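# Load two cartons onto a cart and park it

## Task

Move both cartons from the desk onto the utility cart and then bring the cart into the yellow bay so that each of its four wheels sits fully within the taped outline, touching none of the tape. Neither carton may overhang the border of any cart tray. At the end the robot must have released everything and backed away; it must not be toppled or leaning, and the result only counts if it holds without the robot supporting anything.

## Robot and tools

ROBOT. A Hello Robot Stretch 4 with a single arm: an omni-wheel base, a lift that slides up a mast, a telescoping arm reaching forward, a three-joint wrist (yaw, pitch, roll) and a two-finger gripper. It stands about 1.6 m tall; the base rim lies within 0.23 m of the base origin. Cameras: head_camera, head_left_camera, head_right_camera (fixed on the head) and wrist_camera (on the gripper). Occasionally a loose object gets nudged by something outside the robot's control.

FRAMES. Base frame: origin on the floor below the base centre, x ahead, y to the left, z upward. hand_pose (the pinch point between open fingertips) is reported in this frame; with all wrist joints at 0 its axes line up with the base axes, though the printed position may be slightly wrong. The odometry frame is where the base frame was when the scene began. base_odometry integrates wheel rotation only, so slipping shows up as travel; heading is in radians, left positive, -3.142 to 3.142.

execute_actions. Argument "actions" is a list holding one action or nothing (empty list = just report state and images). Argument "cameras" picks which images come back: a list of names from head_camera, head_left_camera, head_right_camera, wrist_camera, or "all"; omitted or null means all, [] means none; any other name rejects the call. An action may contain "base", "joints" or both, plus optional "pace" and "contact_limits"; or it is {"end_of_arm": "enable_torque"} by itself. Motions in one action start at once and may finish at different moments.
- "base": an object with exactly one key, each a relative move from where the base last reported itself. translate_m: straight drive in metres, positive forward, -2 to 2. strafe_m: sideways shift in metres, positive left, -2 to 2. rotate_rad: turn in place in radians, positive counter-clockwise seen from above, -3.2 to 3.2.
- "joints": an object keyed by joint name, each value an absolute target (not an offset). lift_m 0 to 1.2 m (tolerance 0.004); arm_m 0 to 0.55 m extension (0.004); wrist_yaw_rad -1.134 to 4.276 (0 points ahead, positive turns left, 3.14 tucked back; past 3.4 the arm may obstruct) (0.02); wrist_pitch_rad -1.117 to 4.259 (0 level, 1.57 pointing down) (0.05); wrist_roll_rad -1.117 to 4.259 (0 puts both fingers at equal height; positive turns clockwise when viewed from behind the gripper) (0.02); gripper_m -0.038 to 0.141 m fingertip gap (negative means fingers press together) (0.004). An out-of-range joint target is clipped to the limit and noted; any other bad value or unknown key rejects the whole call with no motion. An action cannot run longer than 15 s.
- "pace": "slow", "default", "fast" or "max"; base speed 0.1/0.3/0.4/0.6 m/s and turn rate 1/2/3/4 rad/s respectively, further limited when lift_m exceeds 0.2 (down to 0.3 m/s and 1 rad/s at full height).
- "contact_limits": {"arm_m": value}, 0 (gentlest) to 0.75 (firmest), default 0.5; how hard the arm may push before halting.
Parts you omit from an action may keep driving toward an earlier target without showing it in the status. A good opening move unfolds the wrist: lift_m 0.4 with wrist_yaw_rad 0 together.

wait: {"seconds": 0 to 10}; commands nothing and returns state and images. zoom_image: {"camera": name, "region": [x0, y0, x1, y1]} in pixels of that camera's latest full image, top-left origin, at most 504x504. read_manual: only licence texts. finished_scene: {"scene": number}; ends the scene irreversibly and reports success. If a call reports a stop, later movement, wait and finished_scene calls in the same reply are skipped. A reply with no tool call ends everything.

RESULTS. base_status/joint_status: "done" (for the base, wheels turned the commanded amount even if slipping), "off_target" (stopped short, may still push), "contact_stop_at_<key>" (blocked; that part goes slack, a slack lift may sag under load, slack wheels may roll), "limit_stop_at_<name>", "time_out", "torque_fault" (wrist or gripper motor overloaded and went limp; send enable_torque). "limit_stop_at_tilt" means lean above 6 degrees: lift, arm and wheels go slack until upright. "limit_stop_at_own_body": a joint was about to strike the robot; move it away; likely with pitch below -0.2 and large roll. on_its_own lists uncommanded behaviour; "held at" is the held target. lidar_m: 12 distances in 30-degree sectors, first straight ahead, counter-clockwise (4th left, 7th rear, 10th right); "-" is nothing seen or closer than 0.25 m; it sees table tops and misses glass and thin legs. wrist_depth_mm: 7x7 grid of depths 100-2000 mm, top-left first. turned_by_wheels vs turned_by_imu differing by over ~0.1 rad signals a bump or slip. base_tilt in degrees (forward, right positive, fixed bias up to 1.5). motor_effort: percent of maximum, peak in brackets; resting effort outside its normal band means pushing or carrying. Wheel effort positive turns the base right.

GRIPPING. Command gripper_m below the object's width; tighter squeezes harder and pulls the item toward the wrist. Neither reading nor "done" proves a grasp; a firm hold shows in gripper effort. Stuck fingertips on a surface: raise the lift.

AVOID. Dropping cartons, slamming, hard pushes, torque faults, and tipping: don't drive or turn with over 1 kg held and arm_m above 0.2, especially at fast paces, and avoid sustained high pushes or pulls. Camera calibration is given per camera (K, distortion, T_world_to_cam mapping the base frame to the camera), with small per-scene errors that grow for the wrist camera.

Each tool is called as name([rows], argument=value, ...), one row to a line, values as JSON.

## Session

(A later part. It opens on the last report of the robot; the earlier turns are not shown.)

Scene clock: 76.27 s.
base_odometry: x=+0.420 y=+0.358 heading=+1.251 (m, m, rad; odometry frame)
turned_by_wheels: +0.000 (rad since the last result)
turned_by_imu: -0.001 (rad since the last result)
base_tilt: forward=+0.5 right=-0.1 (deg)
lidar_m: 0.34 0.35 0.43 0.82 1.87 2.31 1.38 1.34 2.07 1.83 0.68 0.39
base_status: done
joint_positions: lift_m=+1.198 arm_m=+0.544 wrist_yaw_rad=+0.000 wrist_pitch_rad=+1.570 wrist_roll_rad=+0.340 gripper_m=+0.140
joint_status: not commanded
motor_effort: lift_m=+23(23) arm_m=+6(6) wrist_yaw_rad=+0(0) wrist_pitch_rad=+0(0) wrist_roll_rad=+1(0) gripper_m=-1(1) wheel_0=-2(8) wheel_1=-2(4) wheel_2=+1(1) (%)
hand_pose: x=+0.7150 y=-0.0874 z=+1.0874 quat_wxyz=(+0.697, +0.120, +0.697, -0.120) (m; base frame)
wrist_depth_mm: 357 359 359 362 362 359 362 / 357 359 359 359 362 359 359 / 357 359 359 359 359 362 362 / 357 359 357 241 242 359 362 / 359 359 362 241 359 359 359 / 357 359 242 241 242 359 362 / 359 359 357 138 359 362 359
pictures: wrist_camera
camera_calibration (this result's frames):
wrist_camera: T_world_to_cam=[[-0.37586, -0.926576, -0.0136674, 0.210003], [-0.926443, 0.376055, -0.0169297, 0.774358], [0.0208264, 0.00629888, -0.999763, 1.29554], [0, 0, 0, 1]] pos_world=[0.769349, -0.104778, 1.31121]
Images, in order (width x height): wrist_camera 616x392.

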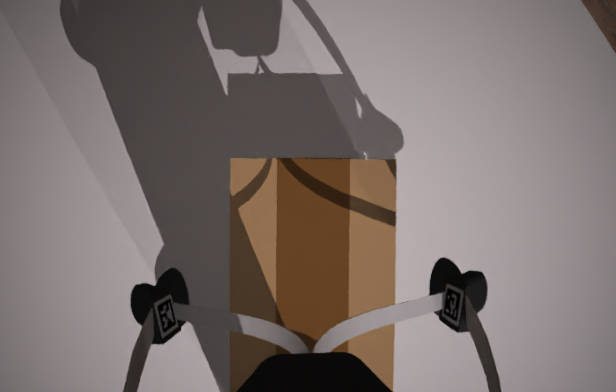

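execute_actions([
  {"joints":{"lift_m":1.125}},
], cameras=[])

execute_actions([
  {"joints":{"gripper_m":0.02}},
], cameras=[])

execute_actions([
  {"joints":{"lift_m":1.195}},
], cameras=[])

execute_actions([
  {"base":{"rotate_rad":-2.98},"joints":{"arm_m":0.15,"wrist_roll_rad":-0.45}},
], cameras=[])

execute_actions([
  {"base":{"translate_m":1.0},"joints":{"lift_m":1.13}},
], cameras=[])

execute_actions([
  {"joints":{"arm_m":0.545}},
], cameras=["wrist_camera","head_right_camera","head_left_camera"])

Scene clock: 85.03 s.
base_odometry: x=+0.420 y=+0.358 heading=+1.251 (m, m, rad; odometry frame)
turned_by_wheels: +0.000 (rad since the last result)
turned_by_imu: -0.001 (rad since the last result)
base_tilt: forward=+0.5 right=-0.1 (deg)
lidar_m: 0.34 0.33 0.43 0.82 1.88 2.31 1.39 1.38 2.07 1.84 0.66 0.40
base_status: not commanded
joint_positions: lift_m=+1.126 arm_m=+0.544 wrist_yaw_rad=+0.000 wrist_pitch_rad=+1.572 wrist_roll_rad=+0.340 gripper_m=+0.140
joint_status: all done
motor_effort: lift_m=+8(23) arm_m=+6(6) wrist_yaw_rad=+1(2) wrist_pitch_rad=-7(7) wrist_roll_rad=+1(0) gripper_m=+4(1) wheel_0=-2(2) wheel_1=-2(1) wheel_2=+1(1) (%)
hand_pose: x=+0.7144 y=-0.0874 z=+1.0156 quat_wxyz=(+0.697, +0.120, +0.697, -0.120) (m; base frame)
wrist_depth_mm: 290 291 291 291 291 291 294 / 291 290 290 291 293 291 293 / 290 291 290 290 293 293 294 / 290 290 173 173 174 293 291 / 290 291 173 173 173 291 293 / 290 210 173 173 173 211 291 / 289 290 173 135 174 291 291
pictures: none
No camera images: the call's "cameras" was empty. Leave "cameras" out to get every camera's image.

Scene clock: 87.20 s.
base_odometry: x=+0.420 y=+0.358 heading=+1.251 (m, m, rad; odometry frame)
turned_by_wheels: +0.000 (rad since the last result)
turned_by_imu: -0.001 (rad since the last result)
base_tilt: forward=+0.6 right=-0.1 (deg)
lidar_m: 0.34 0.34 0.43 0.80 1.88 2.30 1.40 1.36 2.06 1.84 0.65 0.40
base_status: not commanded
joint_positions: lift_m=+1.125 arm_m=+0.544 wrist_yaw_rad=+0.000 wrist_pitch_rad=+1.570 wrist_roll_rad=+0.340 gripper_m=+0.021
joint_status: all done
motor_effort: lift_m=+14(14) arm_m=+6(6) wrist_yaw_rad=+1(1) wrist_pitch_rad=-1(7) wrist_roll_rad=+1(1) gripper_m=-39(39) wheel_0=-2(2) wheel_1=-2(1) wheel_2=+1(1) (%)
hand_pose: x=+0.7149 y=-0.0874 z=+1.0151 quat_wxyz=(+0.697, +0.120, +0.697, -0.120) (m; base frame)
wrist_depth_mm: 286 287 286 287 287 289 289 / 286 286 287 287 287 287 289 / 286 286 151 151 151 289 287 / 286 286 151 151 151 287 289 / 287 286 151 150 151 287 289 / 286 286 150 150 151 171 287 / 286 287 150 150 151 289 289
pictures: none
No camera images: the call's "cameras" was empty. Leave "cameras" out to get every camera's image.

Scene clock: 88.47 s.
base_odometry: x=+0.420 y=+0.358 heading=+1.251 (m, m, rad; odometry frame)
turned_by_wheels: +0.000 (rad since the last result)
turned_by_imu: +0.000 (rad since the last result)
base_tilt: forward=+0.5 right=-0.1 (deg)
lidar_m: 0.35 0.35 0.42 0.82 1.88 2.32 1.40 1.36 2.06 1.84 0.63 0.40
base_status: not commanded
joint_positions: lift_m=+1.194 arm_m=+0.544 wrist_yaw_rad=+0.000 wrist_pitch_rad=+1.570 wrist_roll_rad=+0.340 gripper_m=+0.021
joint_status: all done
motor_effort: lift_m=+25(29) arm_m=+6(6) wrist_yaw_rad=+0(1) wrist_pitch_rad=-1(1) wrist_roll_rad=+0(0) gripper_m=-36(38) wheel_0=-2(2) wheel_1=-1(1) wheel_2=+1(1) (%)
hand_pose: x=+0.7149 y=-0.0874 z=+1.0842 quat_wxyz=(+0.697, +0.120, +0.697, -0.120) (m; base frame)
wrist_depth_mm: 355 355 355 353 357 357 357 / 355 355 355 355 355 357 355 / 353 357 151 150 151 355 357 / 355 355 150 150 151 357 357 / 355 355 151 150 151 357 357 / 355 357 151 150 151 170 357 / 355 355 150 150 151 357 355
pictures: none
No camera images: the call's "cameras" was empty. Leave "cameras" out to get every camera's image.

Scene clock: 92.70 s.
base_odometry: x=+0.420 y=+0.358 heading=-1.728 (m, m, rad; odometry frame)
turned_by_wheels: -2.979 (rad since the last result)
turned_by_imu: -2.975 (rad since the last result)
base_tilt: forward=+0.5 right=-0.1 (deg)
lidar_m: 0.37 2.31 1.95 1.84 0.54 0.38 0.36 0.38 0.49 1.86 1.94 0.25
base_status: done
joint_positions: lift_m=+1.194 arm_m=+0.151 wrist_yaw_rad=+0.000 wrist_pitch_rad=+1.570 wrist_roll_rad=-0.450 gripper_m=+0.021
joint_status: all done
motor_effort: lift_m=+25(25) arm_m=-7(7) wrist_yaw_rad=+1(0) wrist_pitch_rad=+0(1) wrist_roll_rad=-2(5) gripper_m=-38(35) wheel_0=+3(5) wheel_1=+2(6) wheel_2=+3(7) (%)
hand_pose: x=+0.3223 y=-0.0874 z=+1.0842 quat_wxyz=(+0.690, -0.158, +0.689, +0.158) (m; base frame)
wrist_depth_mm: 1308 1308 1308 1308 1308 1308 1308 / 1281 1308 1308 1308 1308 1308 1281 / 1281 1308 151 151 151 1308 1336 / 1308 1281 150 150 151 1336 1308 / 1308 1308 150 150 151 1308 1308 / 1308 1308 150 150 151 171 1336 / 1308 1308 150 150 151 1281 1281
pictures: none
No camera images: the call's "cameras" was empty. Leave "cameras" out to get every camera's image.

Scene clock: 97.53 s.
base_odometry: x=+0.263 y=-0.630 heading=-1.728 (m, m, rad; odometry frame)
turned_by_wheels: +0.000 (rad since the last result)
turned_by_imu: -0.003 (rad since the last result)
base_tilt: forward=+0.5 right=-0.1 (deg)
lidar_m: 0.31 0.38 1.69 1.66 1.94 1.45 1.37 1.37 1.95 1.85 1.91 0.25
base_status: done
joint_positions: lift_m=+1.130 arm_m=+0.151 wrist_yaw_rad=+0.000 wrist_pitch_rad=+1.570 wrist_roll_rad=-0.450 gripper_m=+0.021
joint_status: all done
motor_effort: lift_m=+15(27) arm_m=-6(7) wrist_yaw_rad=+0(0) wrist_pitch_rad=-1(3) wrist_roll_rad=-1(1) gripper_m=-39(40) wheel_0=+0(3) wheel_1=+2(9) wheel_2=+2(9) (%)
hand_pose: x=+0.3223 y=-0.0874 z=+1.0200 quat_wxyz=(+0.690, -0.158, +0.689, +0.158) (m; base frame)
wrist_depth_mm: 1255 449 332 449 452 449 452 / 1229 449 449 449 449 452 449 / 1229 1255 151 150 151 759 1229 / 1229 1229 151 150 151 1229 1255 / 1229 1205 151 150 151 1255 1255 / 1229 1255 151 151 151 171 1229 / 1229 1255 150 150 151 1229 1229
pictures: none
No camera images: the call's "cameras" was empty. Leave "cameras" out to get every camera's image.

Scene clock: 99.80 s.
base_odometry: x=+0.263 y=-0.630 heading=-1.728 (m, m, rad; odometry frame)
turned_by_wheels: +0.000 (rad since the last result)
turned_by_imu: -0.001 (rad since the last result)
base_tilt: forward=+0.6 right=+0.0 (deg)
lidar_m: 0.41 0.38 1.68 1.65 1.96 1.44 1.37 1.38 1.94 1.84 1.92 0.53
base_status: not commanded
joint_positions: lift_m=+1.130 arm_m=+0.544 wrist_yaw_rad=+0.000 wrist_pitch_rad=+1.570 wrist_roll_rad=-0.450 gripper_m=+0.021
joint_status: all done
motor_effort: lift_m=+15(15) arm_m=+6(7) wrist_yaw_rad=+0(1) wrist_pitch_rad=-1(2) wrist_roll_rad=+0(2) gripper_m=-37(38) wheel_0=+0(0) wheel_1=+2(2) wheel_2=+2(2) (%)
hand_pose: x=+0.7150 y=-0.0874 z=+1.0200 quat_wxyz=(+0.690, -0.158, +0.689, +0.158) (m; base frame)
wrist_depth_mm: 413 433 449 421 421 404 1229 / 449 445 449 449 449 445 1229 / 449 449 151 150 151 449 1255 / 449 449 151 150 151 445 809 / 359 436 151 150 151 445 809 / 329 329 150 150 151 171 387 / 329 329 150 150 151 445 820
pictures: head_left_camera, head_right_camera, wrist_camera
camera_calibration (this result's frames):
wrist_camera: T_world_to_cam=[[0.393573, -0.919202, -0.0129559, -0.341159], [-0.919232, -0.393345, -0.0170654, 0.700976], [0.0105904, 0.0186259, -0.99977, 1.23658], [0, 0, 0, 1]] pos_world=[0.765535, -0.0609014, 1.24383]
Images, in order (width x height): head_left_camera 420x672, head_right_camera 420x672, wrist_camera 616x392.

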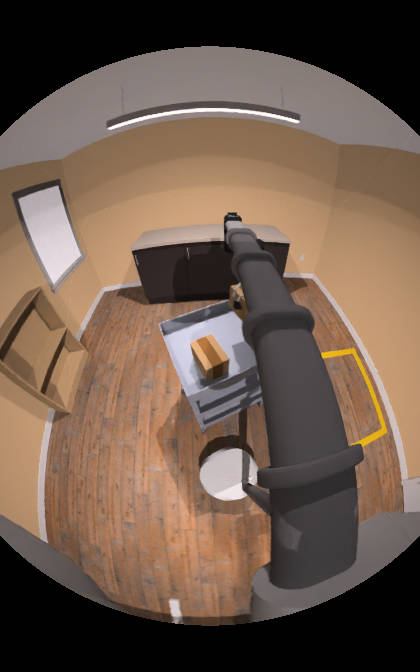

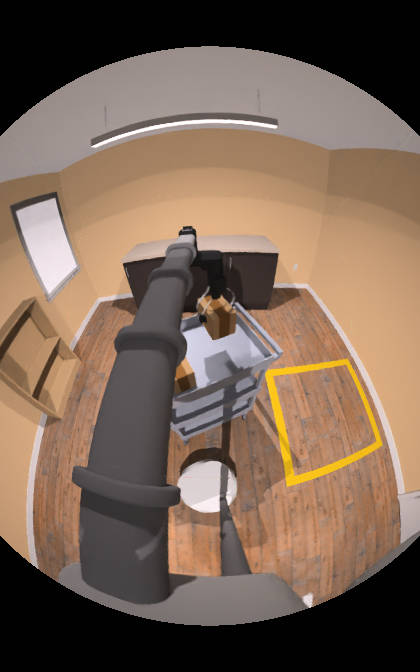

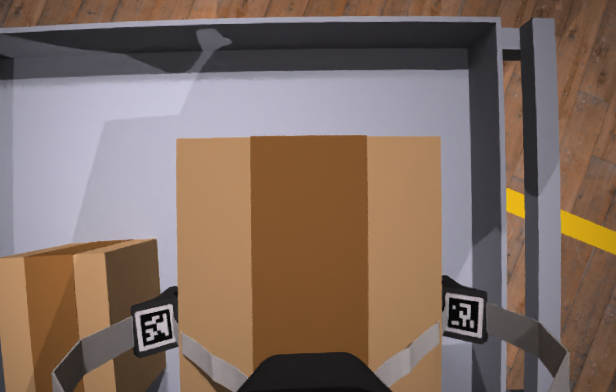

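execute_actions([
  {"joints":{"lift_m":0.968}},
], cameras=[])

execute_actions([
  {"joints":{"gripper_m":0.135}},
], cameras=[])

execute_actions([
  {"joints":{"lift_m":1.07},"pace":"fast"},
], cameras=[])

execute_actions([
  {"base":{"strafe_m":-0.19},"joints":{"gripper_m":0.11}},
], cameras=[])

execute_actions([
  {"base":{"translate_m":0.1}},
], cameras=["wrist_camera","head_right_camera"])

Scene clock: 115.73 s.
base_odometry: x=+0.263 y=-0.630 heading=-1.728 (m, m, rad; odometry frame)
turned_by_wheels: +0.000 (rad since the last result)
turned_by_imu: -0.002 (rad since the last result)
base_tilt: forward=+0.5 right=-0.1 (deg)
lidar_m: 0.41 0.39 1.70 1.66 1.95 1.44 1.36 1.37 1.96 1.85 1.91 0.52
base_status: not commanded
joint_positions: lift_m=+0.968 arm_m=+0.544 wrist_yaw_rad=+0.000 wrist_pitch_rad=+1.570 wrist_roll_rad=-0.450 gripper_m=+0.021
joint_status: all done
motor_effort: lift_m=+15(16) arm_m=+6(7) wrist_yaw_rad=+0(0) wrist_pitch_rad=-1(0) wrist_roll_rad=-1(1) gripper_m=-40(40) wheel_0=+0(0) wheel_1=+1(1) wheel_2=+2(2) (%)
hand_pose: x=+0.7150 y=-0.0874 z=+0.8581 quat_wxyz=(+0.690, -0.158, +0.689, +0.158) (m; base frame)
wrist_depth_mm: 286 286 286 286 286 287 285 / 286 286 286 286 287 287 286 / 286 285 151 150 151 287 286 / 286 285 151 150 151 287 286 / 285 287 151 150 151 287 287 / 253 286 150 150 151 170 286 / 226 286 150 150 151 285 271
pictures: none
No camera images: the call's "cameras" was empty. Leave "cameras" out to get every camera's image.

Scene clock: 117.83 s.
base_odometry: x=+0.263 y=-0.630 heading=-1.728 (m, m, rad; odometry frame)
turned_by_wheels: +0.000 (rad since the last result)
turned_by_imu: -0.001 (rad since the last result)
base_tilt: forward=+0.5 right=-0.2 (deg)
lidar_m: 0.40 0.38 1.69 1.66 1.93 1.43 1.37 1.40 1.96 1.85 1.89 0.52
base_status: not commanded
joint_positions: lift_m=+0.968 arm_m=+0.544 wrist_yaw_rad=+0.000 wrist_pitch_rad=+1.571 wrist_roll_rad=-0.450 gripper_m=+0.135
joint_status: all done
motor_effort: lift_m=+15(15) arm_m=+7(7) wrist_yaw_rad=+1(4) wrist_pitch_rad=-3(10) wrist_roll_rad=-1(0) gripper_m=+1(38) wheel_0=+0(0) wheel_1=+1(1) wheel_2=+2(2) (%)
hand_pose: x=+0.7147 y=-0.0874 z=+0.8581 quat_wxyz=(+0.689, -0.158, +0.689, +0.158) (m; base frame)
wrist_depth_mm: 291 291 291 290 291 293 286 / 290 290 290 290 290 291 289 / 290 290 290 291 291 291 287 / 289 290 173 172 173 291 289 / 289 290 172 172 173 291 289 / 255 210 172 172 173 208 289 / 251 289 172 136 172 291 289
pictures: none
No camera images: the call's "cameras" was empty. Leave "cameras" out to get every camera's image.

Scene clock: 119.03 s.
base_odometry: x=+0.263 y=-0.630 heading=-1.728 (m, m, rad; odometry frame)
turned_by_wheels: +0.000 (rad since the last result)
turned_by_imu: +0.000 (rad since the last result)
base_tilt: forward=+0.6 right=-0.1 (deg)
lidar_m: 0.39 0.38 1.69 1.67 1.94 1.43 1.37 1.37 1.96 1.85 1.91 0.52
base_status: not commanded
joint_positions: lift_m=+1.070 arm_m=+0.544 wrist_yaw_rad=+0.000 wrist_pitch_rad=+1.570 wrist_roll_rad=-0.450 gripper_m=+0.135
joint_status: all done
motor_effort: lift_m=+24(24) arm_m=+6(6) wrist_yaw_rad=+1(2) wrist_pitch_rad=-1(3) wrist_roll_rad=+0(0) gripper_m=+1(0) wheel_0=+0(0) wheel_1=+1(2) wheel_2=+2(2) (%)
hand_pose: x=+0.7150 y=-0.0874 z=+0.9593 quat_wxyz=(+0.690, -0.158, +0.689, +0.158) (m; base frame)
wrist_depth_mm: 382 382 387 387 389 373 330 / 387 389 387 389 387 389 332 / 389 387 389 387 389 389 332 / 389 387 387 271 387 387 750 / 364 387 389 270 389 389 750 / 268 309 270 270 271 340 750 / 270 330 389 136 389 387 334
pictures: none
No camera images: the call's "cameras" was empty. Leave "cameras" out to get every camera's image.

Scene clock: 120.93 s.
base_odometry: x=+0.076 y=-0.600 heading=-1.728 (m, m, rad; odometry frame)
turned_by_wheels: +0.000 (rad since the last result)
turned_by_imu: -0.001 (rad since the last result)
base_tilt: forward=+0.6 right=-0.1 (deg)
lidar_m: 0.46 0.46 0.50 1.85 2.15 1.42 1.37 1.38 1.75 1.66 1.71 0.62
base_status: done
joint_positions: lift_m=+1.070 arm_m=+0.544 wrist_yaw_rad=+0.000 wrist_pitch_rad=+1.570 wrist_roll_rad=-0.450 gripper_m=+0.110
joint_status: all done
motor_effort: lift_m=+24(24) arm_m=+6(6) wrist_yaw_rad=+0(0) wrist_pitch_rad=-1(0) wrist_roll_rad=-2(0) gripper_m=+1(2) wheel_0=+1(9) wheel_1=+1(6) wheel_2=+1(2) (%)
hand_pose: x=+0.7150 y=-0.0874 z=+0.9593 quat_wxyz=(+0.690, -0.158, +0.689, +0.158) (m; base frame)
wrist_depth_mm: 389 387 389 387 1160 1182 1182 / 270 270 389 389 1182 1182 1160 / 270 270 392 389 1182 1205 1160 / 270 271 387 387 1182 1182 1182 / 270 270 387 387 1160 1160 1182 / 387 387 211 387 198 1182 1182 / 384 379 387 141 1182 1182 1160
pictures: none
No camera images: the call's "cameras" was empty. Leave "cameras" out to get every camera's image.

Scene clock: 122.47 s.
base_odometry: x=+0.060 y=-0.698 heading=-1.728 (m, m, rad; odometry frame)
turned_by_wheels: +0.000 (rad since the last result)
turned_by_imu: +0.000 (rad since the last result)
base_tilt: forward=+0.6 right=-0.1 (deg)
lidar_m: 0.40 0.37 0.42 1.82 2.15 1.54 1.48 1.50 1.73 1.64 1.71 0.51
base_status: done
joint_positions: lift_m=+1.070 arm_m=+0.544 wrist_yaw_rad=+0.000 wrist_pitch_rad=+1.570 wrist_roll_rad=-0.450 gripper_m=+0.110
joint_status: not commanded
motor_effort: lift_m=+24(24) arm_m=+6(6) wrist_yaw_rad=+1(1) wrist_pitch_rad=-2(0) wrist_roll_rad=-1(1) gripper_m=-1(1) wheel_0=+2(5) wheel_1=+3(5) wheel_2=-1(9) (%)
hand_pose: x=+0.7150 y=-0.0874 z=+0.9593 quat_wxyz=(+0.690, -0.158, +0.689, +0.158) (m; base frame)
wrist_depth_mm: 355 353 355 343 1182 1205 1182 / 389 387 389 387 1182 1182 1182 / 387 389 389 387 1182 1182 1205 / 270 382 389 387 1182 1182 1182 / 270 327 387 387 1182 1182 1205 / 268 301 211 389 199 1182 1182 / 268 290 387 141 1160 1182 1182
pictures: head_right_camera, wrist_camera
camera_calibration (this result's frames):
wrist_camera: T_world_to_cam=[[0.393304, -0.919316, -0.0130147, -0.341698], [-0.919349, -0.393079, -0.016928, 0.699893], [0.0104464, 0.0186229, -0.999772, 1.176], [0, 0, 0, 1]] pos_world=[0.765553, -0.0609161, 1.18313]
Images, in order (width x height): head_right_camera 420x672, wrist_camera 616x392.

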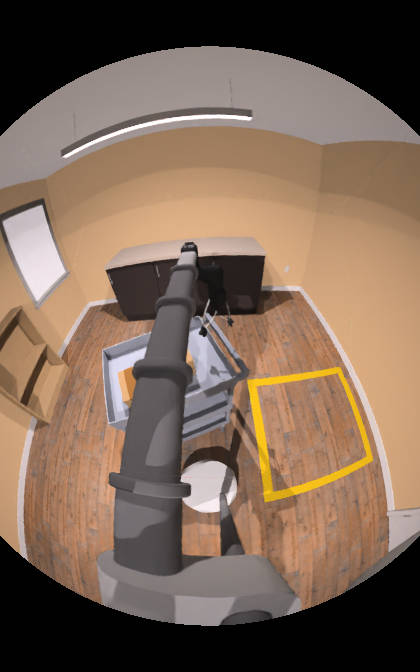

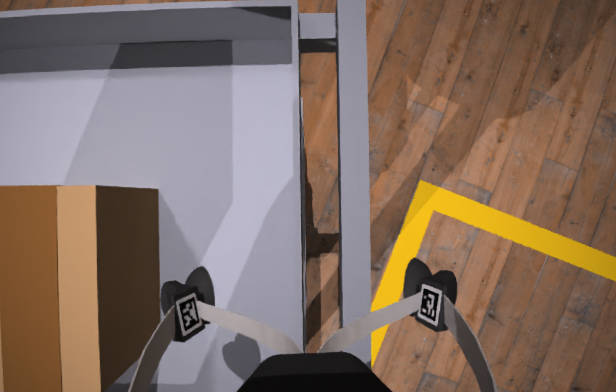

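execute_actions([
  {"base":{"strafe_m":-0.024},"joints":{"lift_m":0.945}},
], cameras=["wrist_camera"])

execute_actions([
  {"joints":{"gripper_m":0.0}},
], cameras=[])

execute_actions([
  {"base":{"strafe_m":-0.45},"joints":{"wrist_roll_rad":-0.25},"pace":"slow"},
], cameras=["wrist_camera","head_right_camera","head_left_camera"])

Scene clock: 129.63 s.
base_odometry: x=+0.036 y=-0.695 heading=-1.728 (m, m, rad; odometry frame)
turned_by_wheels: +0.000 (rad since the last result)
turned_by_imu: -0.002 (rad since the last result)
base_tilt: forward=+0.5 right=-0.1 (deg)
lidar_m: 0.40 0.39 0.43 1.84 2.18 1.54 1.44 1.50 1.71 1.63 1.69 0.51
base_status: done
joint_positions: lift_m=+0.945 arm_m=+0.544 wrist_yaw_rad=+0.000 wrist_pitch_rad=+1.570 wrist_roll_rad=-0.450 gripper_m=+0.110
joint_status: all done
motor_effort: lift_m=+13(22) arm_m=+6(6) wrist_yaw_rad=+1(1) wrist_pitch_rad=-1(1) wrist_roll_rad=-1(0) gripper_m=+1(1) wheel_0=-2(7) wheel_1=+0(3) wheel_2=+0(0) (%)
hand_pose: x=+0.7150 y=-0.0874 z=+0.8352 quat_wxyz=(+0.690, -0.158, +0.689, +0.158) (m; base frame)
wrist_depth_mm: 265 265 265 377 1078 1078 1042 / 264 264 264 496 1078 1060 1078 / 264 264 263 281 1042 1060 1060 / 251 264 264 276 1042 1060 1060 / 249 264 264 268 1060 1060 1060 / 249 264 197 585 194 1060 1060 / 246 264 263 141 1060 1060 1060
pictures: wrist_camera
camera_calibration (this result's frames):
wrist_camera: T_world_to_cam=[[0.393304, -0.919316, -0.0130146, -0.343316], [-0.919349, -0.393079, -0.0169281, 0.697797], [0.0104465, 0.0186229, -0.999772, 1.05188], [0, 0, 0, 1]] pos_world=[0.765558, -0.0609161, 1.05898]
Images, in order (width x height): wrist_camera 616x392.

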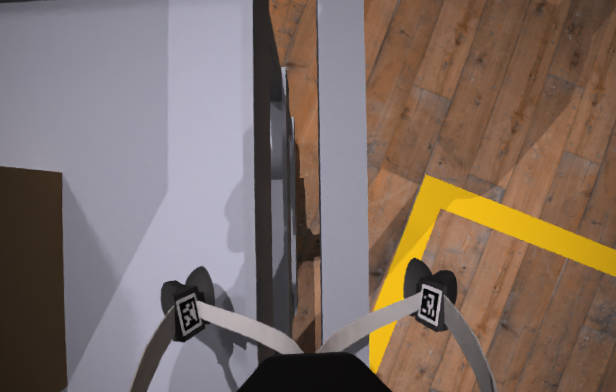

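Scene clock: 131.57 s.
base_odometry: x=+0.036 y=-0.695 heading=-1.728 (m, m, rad; odometry frame)
turned_by_wheels: +0.000 (rad since the last result)
turned_by_imu: -0.001 (rad since the last result)
base_tilt: forward=+0.6 right=-0.1 (deg)
lidar_m: 0.40 0.38 0.43 1.85 2.17 1.54 1.46 1.50 1.71 1.64 1.68 0.52
base_status: not commanded
joint_positions: lift_m=+0.944 arm_m=+0.544 wrist_yaw_rad=+0.000 wrist_pitch_rad=+1.567 wrist_roll_rad=-0.450 gripper_m=+0.001
joint_status: all done
motor_effort: lift_m=+25(25) arm_m=+6(6) wrist_yaw_rad=+1(1) wrist_pitch_rad=+7(7) wrist_roll_rad=+0(1) gripper_m=-42(42) wheel_0=-2(2) wheel_1=+0(0) wheel_2=+0(0) (%)
hand_pose: x=+0.7159 y=-0.0874 z=+0.8342 quat_wxyz=(+0.691, -0.158, +0.688, +0.157) (m; base frame)
wrist_depth_mm: 256 255 255 268 1042 1078 1042 / 256 256 255 559 1042 1042 1042 / 256 255 255 574 1042 1042 1042 / 248 256 256 574 1060 1060 1042 / 248 256 256 580 1060 1042 1042 / 244 256 185 574 185 1042 1042 / 243 256 256 236 1060 1060 1060
pictures: none
No camera images: the call's "cameras" was empty. Leave "cameras" out to get every camera's image.

Scene clock: 137.20 s.
base_odometry: x=-0.408 y=-0.625 heading=-1.728 (m, m, rad; odometry frame)
turned_by_wheels: +0.000 (rad since the last result)
turned_by_imu: +0.000 (rad since the last result)
base_tilt: forward=+0.6 right=-0.1 (deg)
lidar_m: 0.47 0.51 0.65 2.30 2.64 1.53 1.48 1.73 1.24 1.17 1.23 1.63
base_status: done
joint_positions: lift_m=+0.944 arm_m=+0.544 wrist_yaw_rad=-0.006 wrist_pitch_rad=+1.562 wrist_roll_rad=-0.241 gripper_m=+0.001
joint_status: all done
on_its_own: wrist_yaw_rad is at rest, and its effort (+19) is outside its rest range (-13 to +13); wrist_roll_rad is at rest, and its effort (-28) is outside its rest range (-13 to +13)
motor_effort: lift_m=+25(25) arm_m=+5(6) wrist_yaw_rad=+19(20) wrist_pitch_rad=+22(25) wrist_roll_rad=-28(28) gripper_m=-33(40) wheel_0=+1(16) wheel_1=-4(5) wheel_2=+3(4) (%)
hand_pose: x=+0.7170 y=-0.0874 z=+0.8342 quat_wxyz=(+0.705, -0.083, +0.699, +0.082) (m; base frame)
wrist_depth_mm: 263 264 264 1060 1060 1060 1060 / 263 263 263 517 1060 1060 1060 / 245 263 263 517 1060 1042 1060 / 244 263 264 585 1060 1060 1060 / 250 262 263 512 1042 1042 1042 / 255 263 191 585 192 1060 1042 / 260 262 260 192 1060 1042 1060
pictures: head_left_camera, head_right_camera, wrist_camera
camera_calibration (this result's frames):
wrist_camera: T_world_to_cam=[[0.188082, -0.982084, -0.0116665, -0.203594], [-0.981906, -0.187755, -0.0246524, 0.76888], [0.0220203, 0.0160921, -0.999628, 1.04226], [0, 0, 0, 1]] pos_world=[0.77031, -0.0723578, 1.05845]
Images, in order (width x height): head_left_camera 420x672, head_right_camera 420x672, wrist_camera 616x392.

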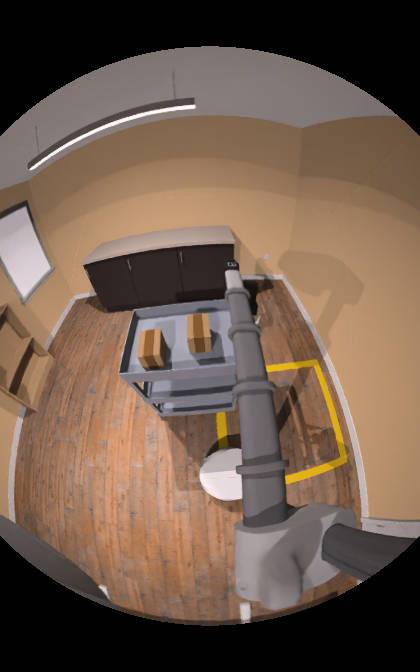

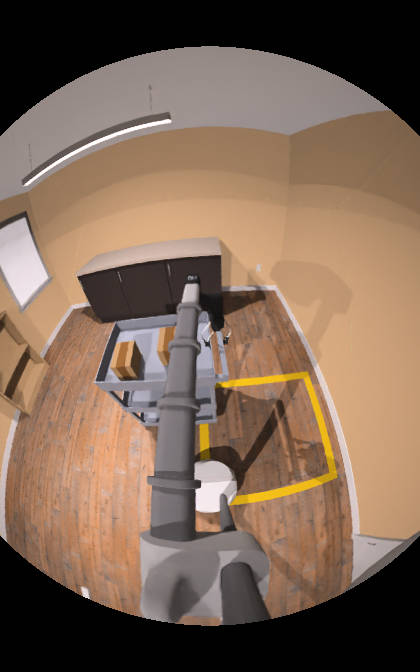

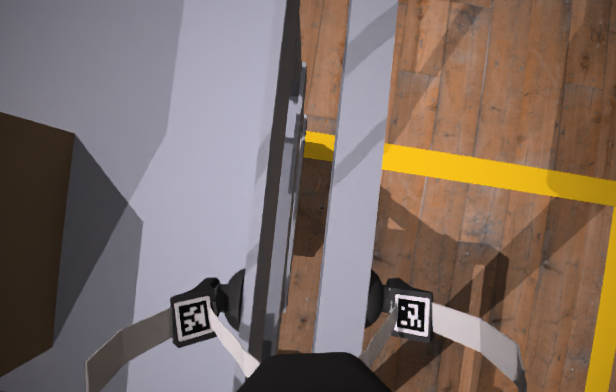

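execute_actions([
  {"base":{"translate_m":-0.33},"joints":{"wrist_roll_rad":0.25},"pace":"slow"},
], cameras=["wrist_camera","head_left_camera"])

execute_actions([
  {"base":{"strafe_m":-0.4},"pace":"slow"},
], cameras=["wrist_camera","head_right_camera","head_left_camera"])

Scene clock: 146.20 s.
base_odometry: x=-0.356 y=-0.299 heading=-1.728 (m, m, rad; odometry frame)
turned_by_wheels: +0.000 (rad since the last result)
turned_by_imu: -0.003 (rad since the last result)
base_tilt: forward=+0.5 right=-0.2 (deg)
lidar_m: 0.53 0.67 2.38 2.39 1.70 1.17 1.09 1.68 1.26 1.19 1.24 1.65
base_status: done
joint_positions: lift_m=+0.945 arm_m=+0.544 wrist_yaw_rad=-0.006 wrist_pitch_rad=+1.562 wrist_roll_rad=+0.259 gripper_m=+0.001
joint_status: all done
on_its_own: wrist_yaw_rad is at rest, and its effort (+19) is outside its rest range (-13 to +13); wrist_roll_rad is at rest, and its effort (-26) is outside its rest range (-13 to +13)
motor_effort: lift_m=+24(25) arm_m=+4(5) wrist_yaw_rad=+19(36) wrist_pitch_rad=+22(25) wrist_roll_rad=-26(37) gripper_m=-34(37) wheel_0=-3(10) wheel_1=-4(7) wheel_2=+4(10) (%)
hand_pose: x=+0.7170 y=-0.0874 z=+0.8343 quat_wxyz=(+0.704, +0.094, +0.698, -0.093) (m; base frame)
wrist_depth_mm: 264 266 266 404 198 1060 1060 / 246 266 266 517 196 1042 1078 / 233 265 264 591 1042 1060 1060 / 240 264 265 585 1042 1060 1060 / 248 264 264 585 1060 1042 1060 / 263 263 193 585 192 1042 1042 / 264 263 263 193 1060 1060 1060
pictures: head_left_camera, wrist_camera
camera_calibration (this result's frames):
wrist_camera: T_world_to_cam=[[-0.305941, -0.951918, -0.0158638, 0.156754], [-0.951643, 0.306255, -0.0241422, 0.789873], [0.0278397, 0.00771063, -0.999583, 1.03741], [0, 0, 0, 1]] pos_world=[0.770754, -0.100684, 1.05854]
Images, in order (width x height): head_left_camera 420x672, wrist_camera 616x392.

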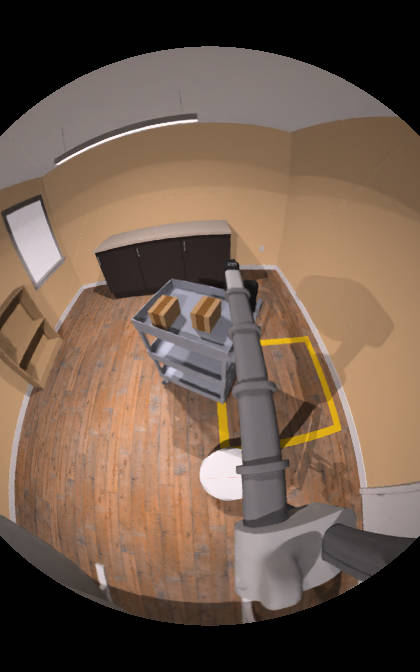

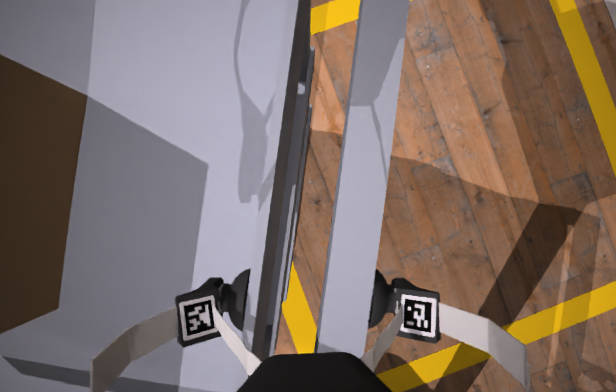

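Scene clock: 151.33 s.
base_odometry: x=-0.751 y=-0.237 heading=-1.727 (m, m, rad; odometry frame)
turned_by_wheels: +0.001 (rad since the last result)
turned_by_imu: +0.002 (rad since the last result)
base_tilt: forward=+0.5 right=-0.2 (deg)
lidar_m: 0.51 0.55 0.79 2.77 1.65 1.16 1.10 1.17 0.84 0.79 0.82 1.08
base_status: done
joint_positions: lift_m=+0.945 arm_m=+0.544 wrist_yaw_rad=+0.006 wrist_pitch_rad=+1.579 wrist_roll_rad=+0.241 gripper_m=+0.001
joint_status: not commanded
on_its_own: wrist_yaw_rad is at rest, and its effort (-17) is outside its rest range (-13 to +13); wrist_pitch_rad is at rest, and its effort (-26) is outside its rest range (-23 to +23); wrist_roll_rad is at rest, and its effort (+27) is outside its rest range (-13 to +13)
motor_effort: lift_m=+22(24) arm_m=+5(4) wrist_yaw_rad=-17(19) wrist_pitch_rad=-26(29) wrist_roll_rad=+27(26) gripper_m=-33(36) wheel_0=+8(16) wheel_1=+2(7) wheel_2=+3(6) (%)
hand_pose: x=+0.7133 y=-0.0874 z=+0.8345 quat_wxyz=(+0.699, +0.083, +0.705, -0.083) (m; base frame)
wrist_depth_mm: 260 260 274 192 1060 1060 842 / 260 262 262 193 1060 1042 878 / 260 262 263 193 1042 1060 946 / 262 262 262 193 1060 1060 1008 / 260 262 263 521 1078 1060 1060 / 249 263 193 277 182 1060 1060 / 238 159 264 207 1078 1060 1060
pictures: head_left_camera, head_right_camera, wrist_camera
camera_calibration (this result's frames):
wrist_camera: T_world_to_cam=[[-0.277176, -0.960755, -0.0111289, 0.130411], [-0.960752, 0.277275, -0.00861262, 0.777441], [0.0113604, 0.00830489, -0.999901, 1.04979], [0, 0, 0, 1]] pos_world=[0.771149, -0.0989913, 1.05783]
Images, in order (width x height): head_left_camera 420x672, head_right_camera 420x672, wrist_camera 616x392.

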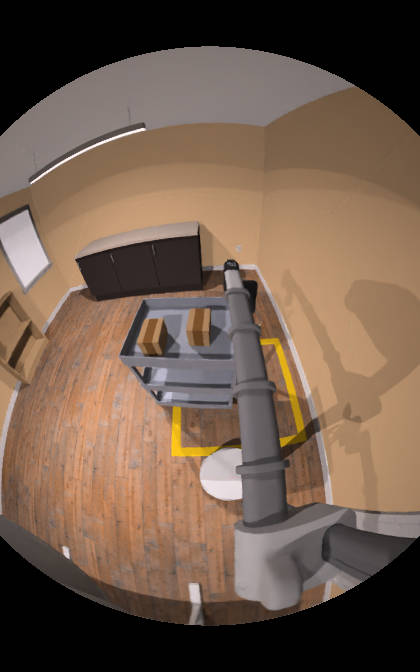

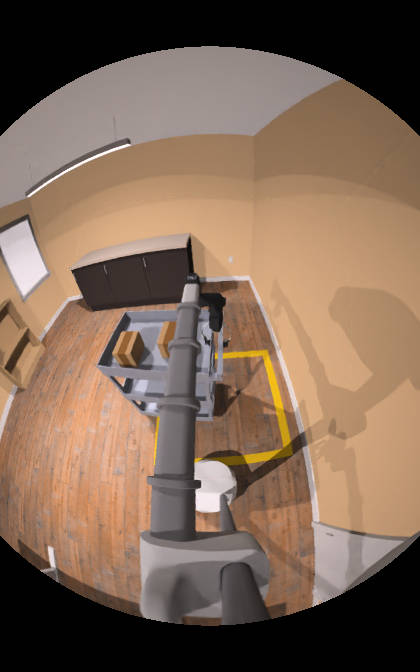

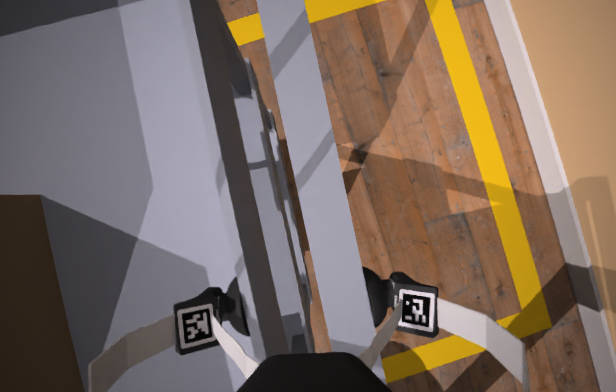

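execute_actions([
  {"base":{"strafe_m":-0.34},"joints":{"wrist_roll_rad":0.03},"pace":"slow"},
], cameras=[])

execute_actions([
  {"joints":{"gripper_m":0.11}},
], cameras=[])

execute_actions([
  {"joints":{"lift_m":1.05},"pace":"fast"},
], cameras=["wrist_camera"])

execute_actions([
  {"base":{"translate_m":-0.3},"joints":{"arm_m":0},"pace":"fast"},
])

Scene clock: 160.87 s.
base_odometry: x=-1.087 y=-0.184 heading=-1.726 (m, m, rad; odometry frame)
turned_by_wheels: +0.001 (rad since the last result)
turned_by_imu: +0.000 (rad since the last result)
base_tilt: forward=+0.5 right=-0.1 (deg)
lidar_m: 0.48 0.50 0.65 3.09 1.65 1.21 1.85 0.65 0.48 0.45 0.47 0.65
base_status: done
joint_positions: lift_m=+0.945 arm_m=+0.544 wrist_yaw_rad=+0.005 wrist_pitch_rad=+1.578 wrist_roll_rad=+0.022 gripper_m=+0.001
joint_status: all done
on_its_own: wrist_yaw_rad is at rest, and its effort (-15) is outside its rest range (-13 to +13); wrist_roll_rad is at rest, and its effort (+22) is outside its rest range (-13 to +13)
motor_effort: lift_m=+22(22) arm_m=+4(4) wrist_yaw_rad=-15(16) wrist_pitch_rad=-23(26) wrist_roll_rad=+22(27) gripper_m=-36(37) wheel_0=+8(10) wheel_1=+1(4) wheel_2=+3(3) (%)
hand_pose: x=+0.7135 y=-0.0874 z=+0.8345 quat_wxyz=(+0.705, +0.006, +0.710, -0.006) (m; base frame)
wrist_depth_mm: 259 262 262 191 1060 691 484 / 262 262 260 191 1042 707 492 / 260 262 262 191 1060 732 504 / 262 263 263 192 1060 750 517 / 257 262 262 585 1060 768 530 / 250 263 192 267 183 683 530 / 242 215 263 229 1060 809 539
pictures: none
No camera images: the call's "cameras" was empty. Leave "cameras" out to get every camera's image.

Scene clock: 162.80 s.
base_odometry: x=-1.087 y=-0.184 heading=-1.727 (m, m, rad; odometry frame)
turned_by_wheels: +0.000 (rad since the last result)
turned_by_imu: -0.001 (rad since the last result)
base_tilt: forward=+0.5 right=-0.1 (deg)
lidar_m: 0.48 0.50 0.63 3.08 1.63 1.20 1.86 0.66 0.48 0.45 0.48 0.65
base_status: not commanded
joint_positions: lift_m=+0.945 arm_m=+0.544 wrist_yaw_rad=+0.000 wrist_pitch_rad=+1.570 wrist_roll_rad=+0.030 gripper_m=+0.110
joint_status: all done
motor_effort: lift_m=+19(21) arm_m=+4(4) wrist_yaw_rad=-1(15) wrist_pitch_rad=-1(24) wrist_roll_rad=+1(24) gripper_m=+0(34) wheel_0=+4(8) wheel_1=+1(1) wheel_2=+3(3) (%)
hand_pose: x=+0.7152 y=-0.0874 z=+0.8347 quat_wxyz=(+0.707, +0.010, +0.707, -0.010) (m; base frame)
wrist_depth_mm: 264 264 264 194 1060 668 473 / 264 263 263 194 1060 683 484 / 263 264 264 194 1042 715 496 / 262 263 263 194 1060 741 512 / 262 263 263 193 1042 750 521 / 253 264 196 272 194 691 535 / 244 263 263 141 1078 750 539
pictures: none
No camera images: the call's "cameras" was empty. Leave "cameras" out to get every camera's image.

Scene clock: 164.00 s.
base_odometry: x=-1.087 y=-0.184 heading=-1.727 (m, m, rad; odometry frame)
turned_by_wheels: +0.000 (rad since the last result)
turned_by_imu: +0.000 (rad since the last result)
base_tilt: forward=+0.5 right=-0.1 (deg)
lidar_m: 0.49 0.50 0.66 3.09 1.65 1.20 1.87 0.66 0.48 0.45 0.47 0.67
base_status: not commanded
joint_positions: lift_m=+1.050 arm_m=+0.544 wrist_yaw_rad=+0.000 wrist_pitch_rad=+1.570 wrist_roll_rad=+0.030 gripper_m=+0.110
joint_status: all done
motor_effort: lift_m=+24(26) arm_m=+4(4) wrist_yaw_rad=+0(0) wrist_pitch_rad=-1(2) wrist_roll_rad=+2(0) gripper_m=+1(1) wheel_0=+5(4) wheel_1=+2(1) wheel_2=+3(3) (%)
hand_pose: x=+0.7153 y=-0.0874 z=+0.9393 quat_wxyz=(+0.707, +0.010, +0.707, -0.010) (m; base frame)
wrist_depth_mm: 329 355 357 1160 1160 676 477 / 368 370 368 1160 1182 691 484 / 368 368 368 699 1138 715 496 / 310 368 368 691 1160 741 512 / 263 366 368 615 1182 759 525 / 253 340 211 298 199 691 535 / 249 319 368 141 1160 750 539
pictures: wrist_camera
camera_calibration (this result's frames):
wrist_camera: T_world_to_cam=[[-0.0748127, -0.997108, -0.0133957, -0.0136684], [-0.99704, 0.0750328, -0.0167617, 0.796154], [0.0177184, 0.012102, -0.99977, 1.15024], [0, 0, 0, 1]] pos_world=[0.772394, -0.0872868, 1.16313]
Images, in order (width x height): wrist_camera 616x392.

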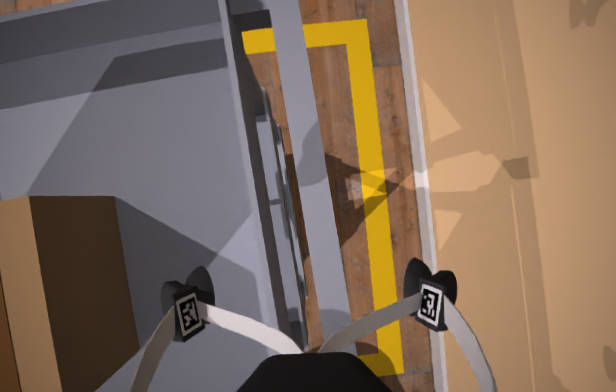

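Scene clock: 166.33 s.
base_odometry: x=-1.041 y=+0.112 heading=-1.727 (m, m, rad; odometry frame)
turned_by_wheels: +0.000 (rad since the last result)
turned_by_imu: -0.001 (rad since the last result)
base_tilt: forward=+0.5 right=-0.1 (deg)
lidar_m: 0.78 0.79 3.15 3.27 1.15 0.93 1.56 0.68 0.46 0.46 0.49 0.66
base_status: done
joint_positions: lift_m=+1.050 arm_m=+0.002 wrist_yaw_rad=+0.000 wrist_pitch_rad=+1.570 wrist_roll_rad=+0.030 gripper_m=+0.110
joint_status: all done
motor_effort: lift_m=+23(24) arm_m=-6(8) wrist_yaw_rad=+1(0) wrist_pitch_rad=-1(2) wrist_roll_rad=+0(2) gripper_m=-2(0) wheel_0=-3(5) wheel_1=-1(8) wheel_2=+1(11) (%)
hand_pose: x=+0.1725 y=-0.0874 z=+0.9393 quat_wxyz=(+0.707, +0.011, +0.707, -0.011) (m; base frame)
wrist_depth_mm: 1160 1160 1160 1160 1182 723 508 / 1138 1160 1160 1160 1182 741 521 / 1160 1182 1160 1182 1160 768 544 / 1160 1182 1160 1160 1160 798 554 / 1160 1160 946 946 1160 809 569 / 1160 1160 211 931 199 732 574 / 1182 1160 1160 141 1138 778 585
pictures: head_camera, head_left_camera, head_right_camera, wrist_camera
camera_calibration (this result's frames):
wrist_camera: T_world_to_cam=[[-0.0756829, -0.997042, -0.0133832, -0.0541308], [-0.996977, 0.0759007, -0.016594, 0.25489], [0.0175607, 0.0120869, -0.999773, 1.15989], [0, 0, 0, 1]] pos_world=[0.229655, -0.0873366, 1.16313]
Images, in order (width x height): head_camera 420x560, head_left_camera 420x672, head_right_camera 420x672, wrist_camera 616x392.

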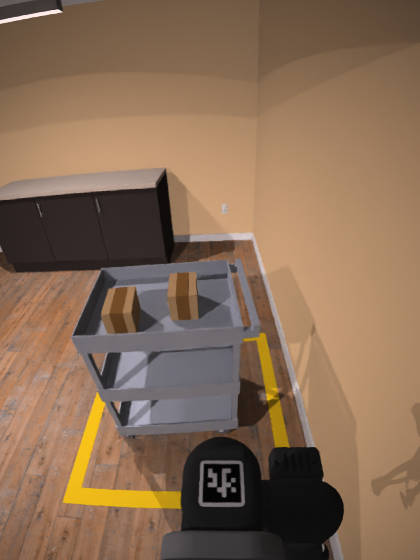

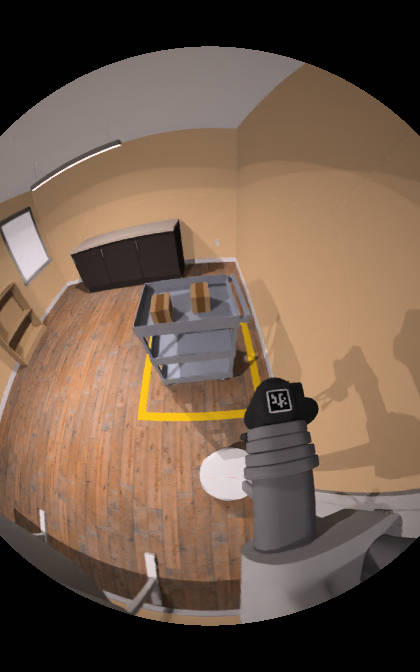

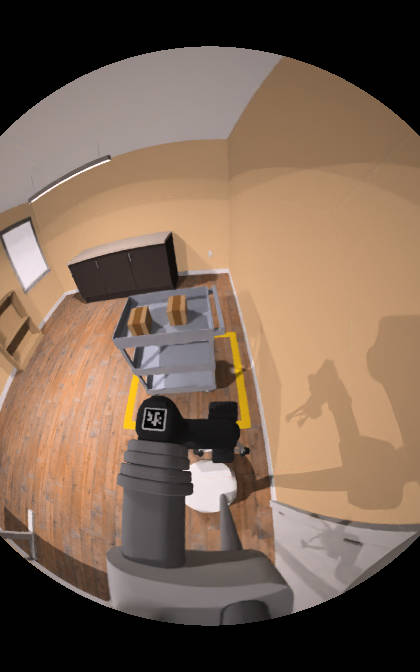

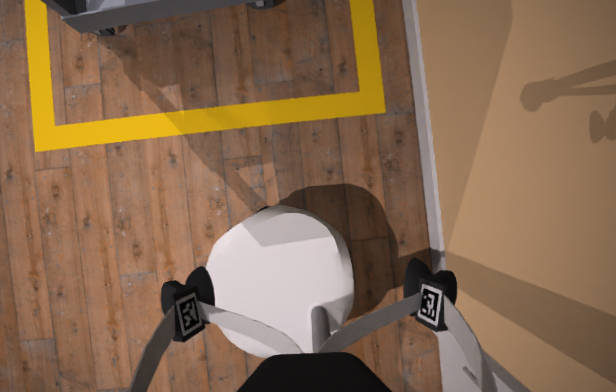

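finished_scene(scene=2)

The scene is finished: the task was done.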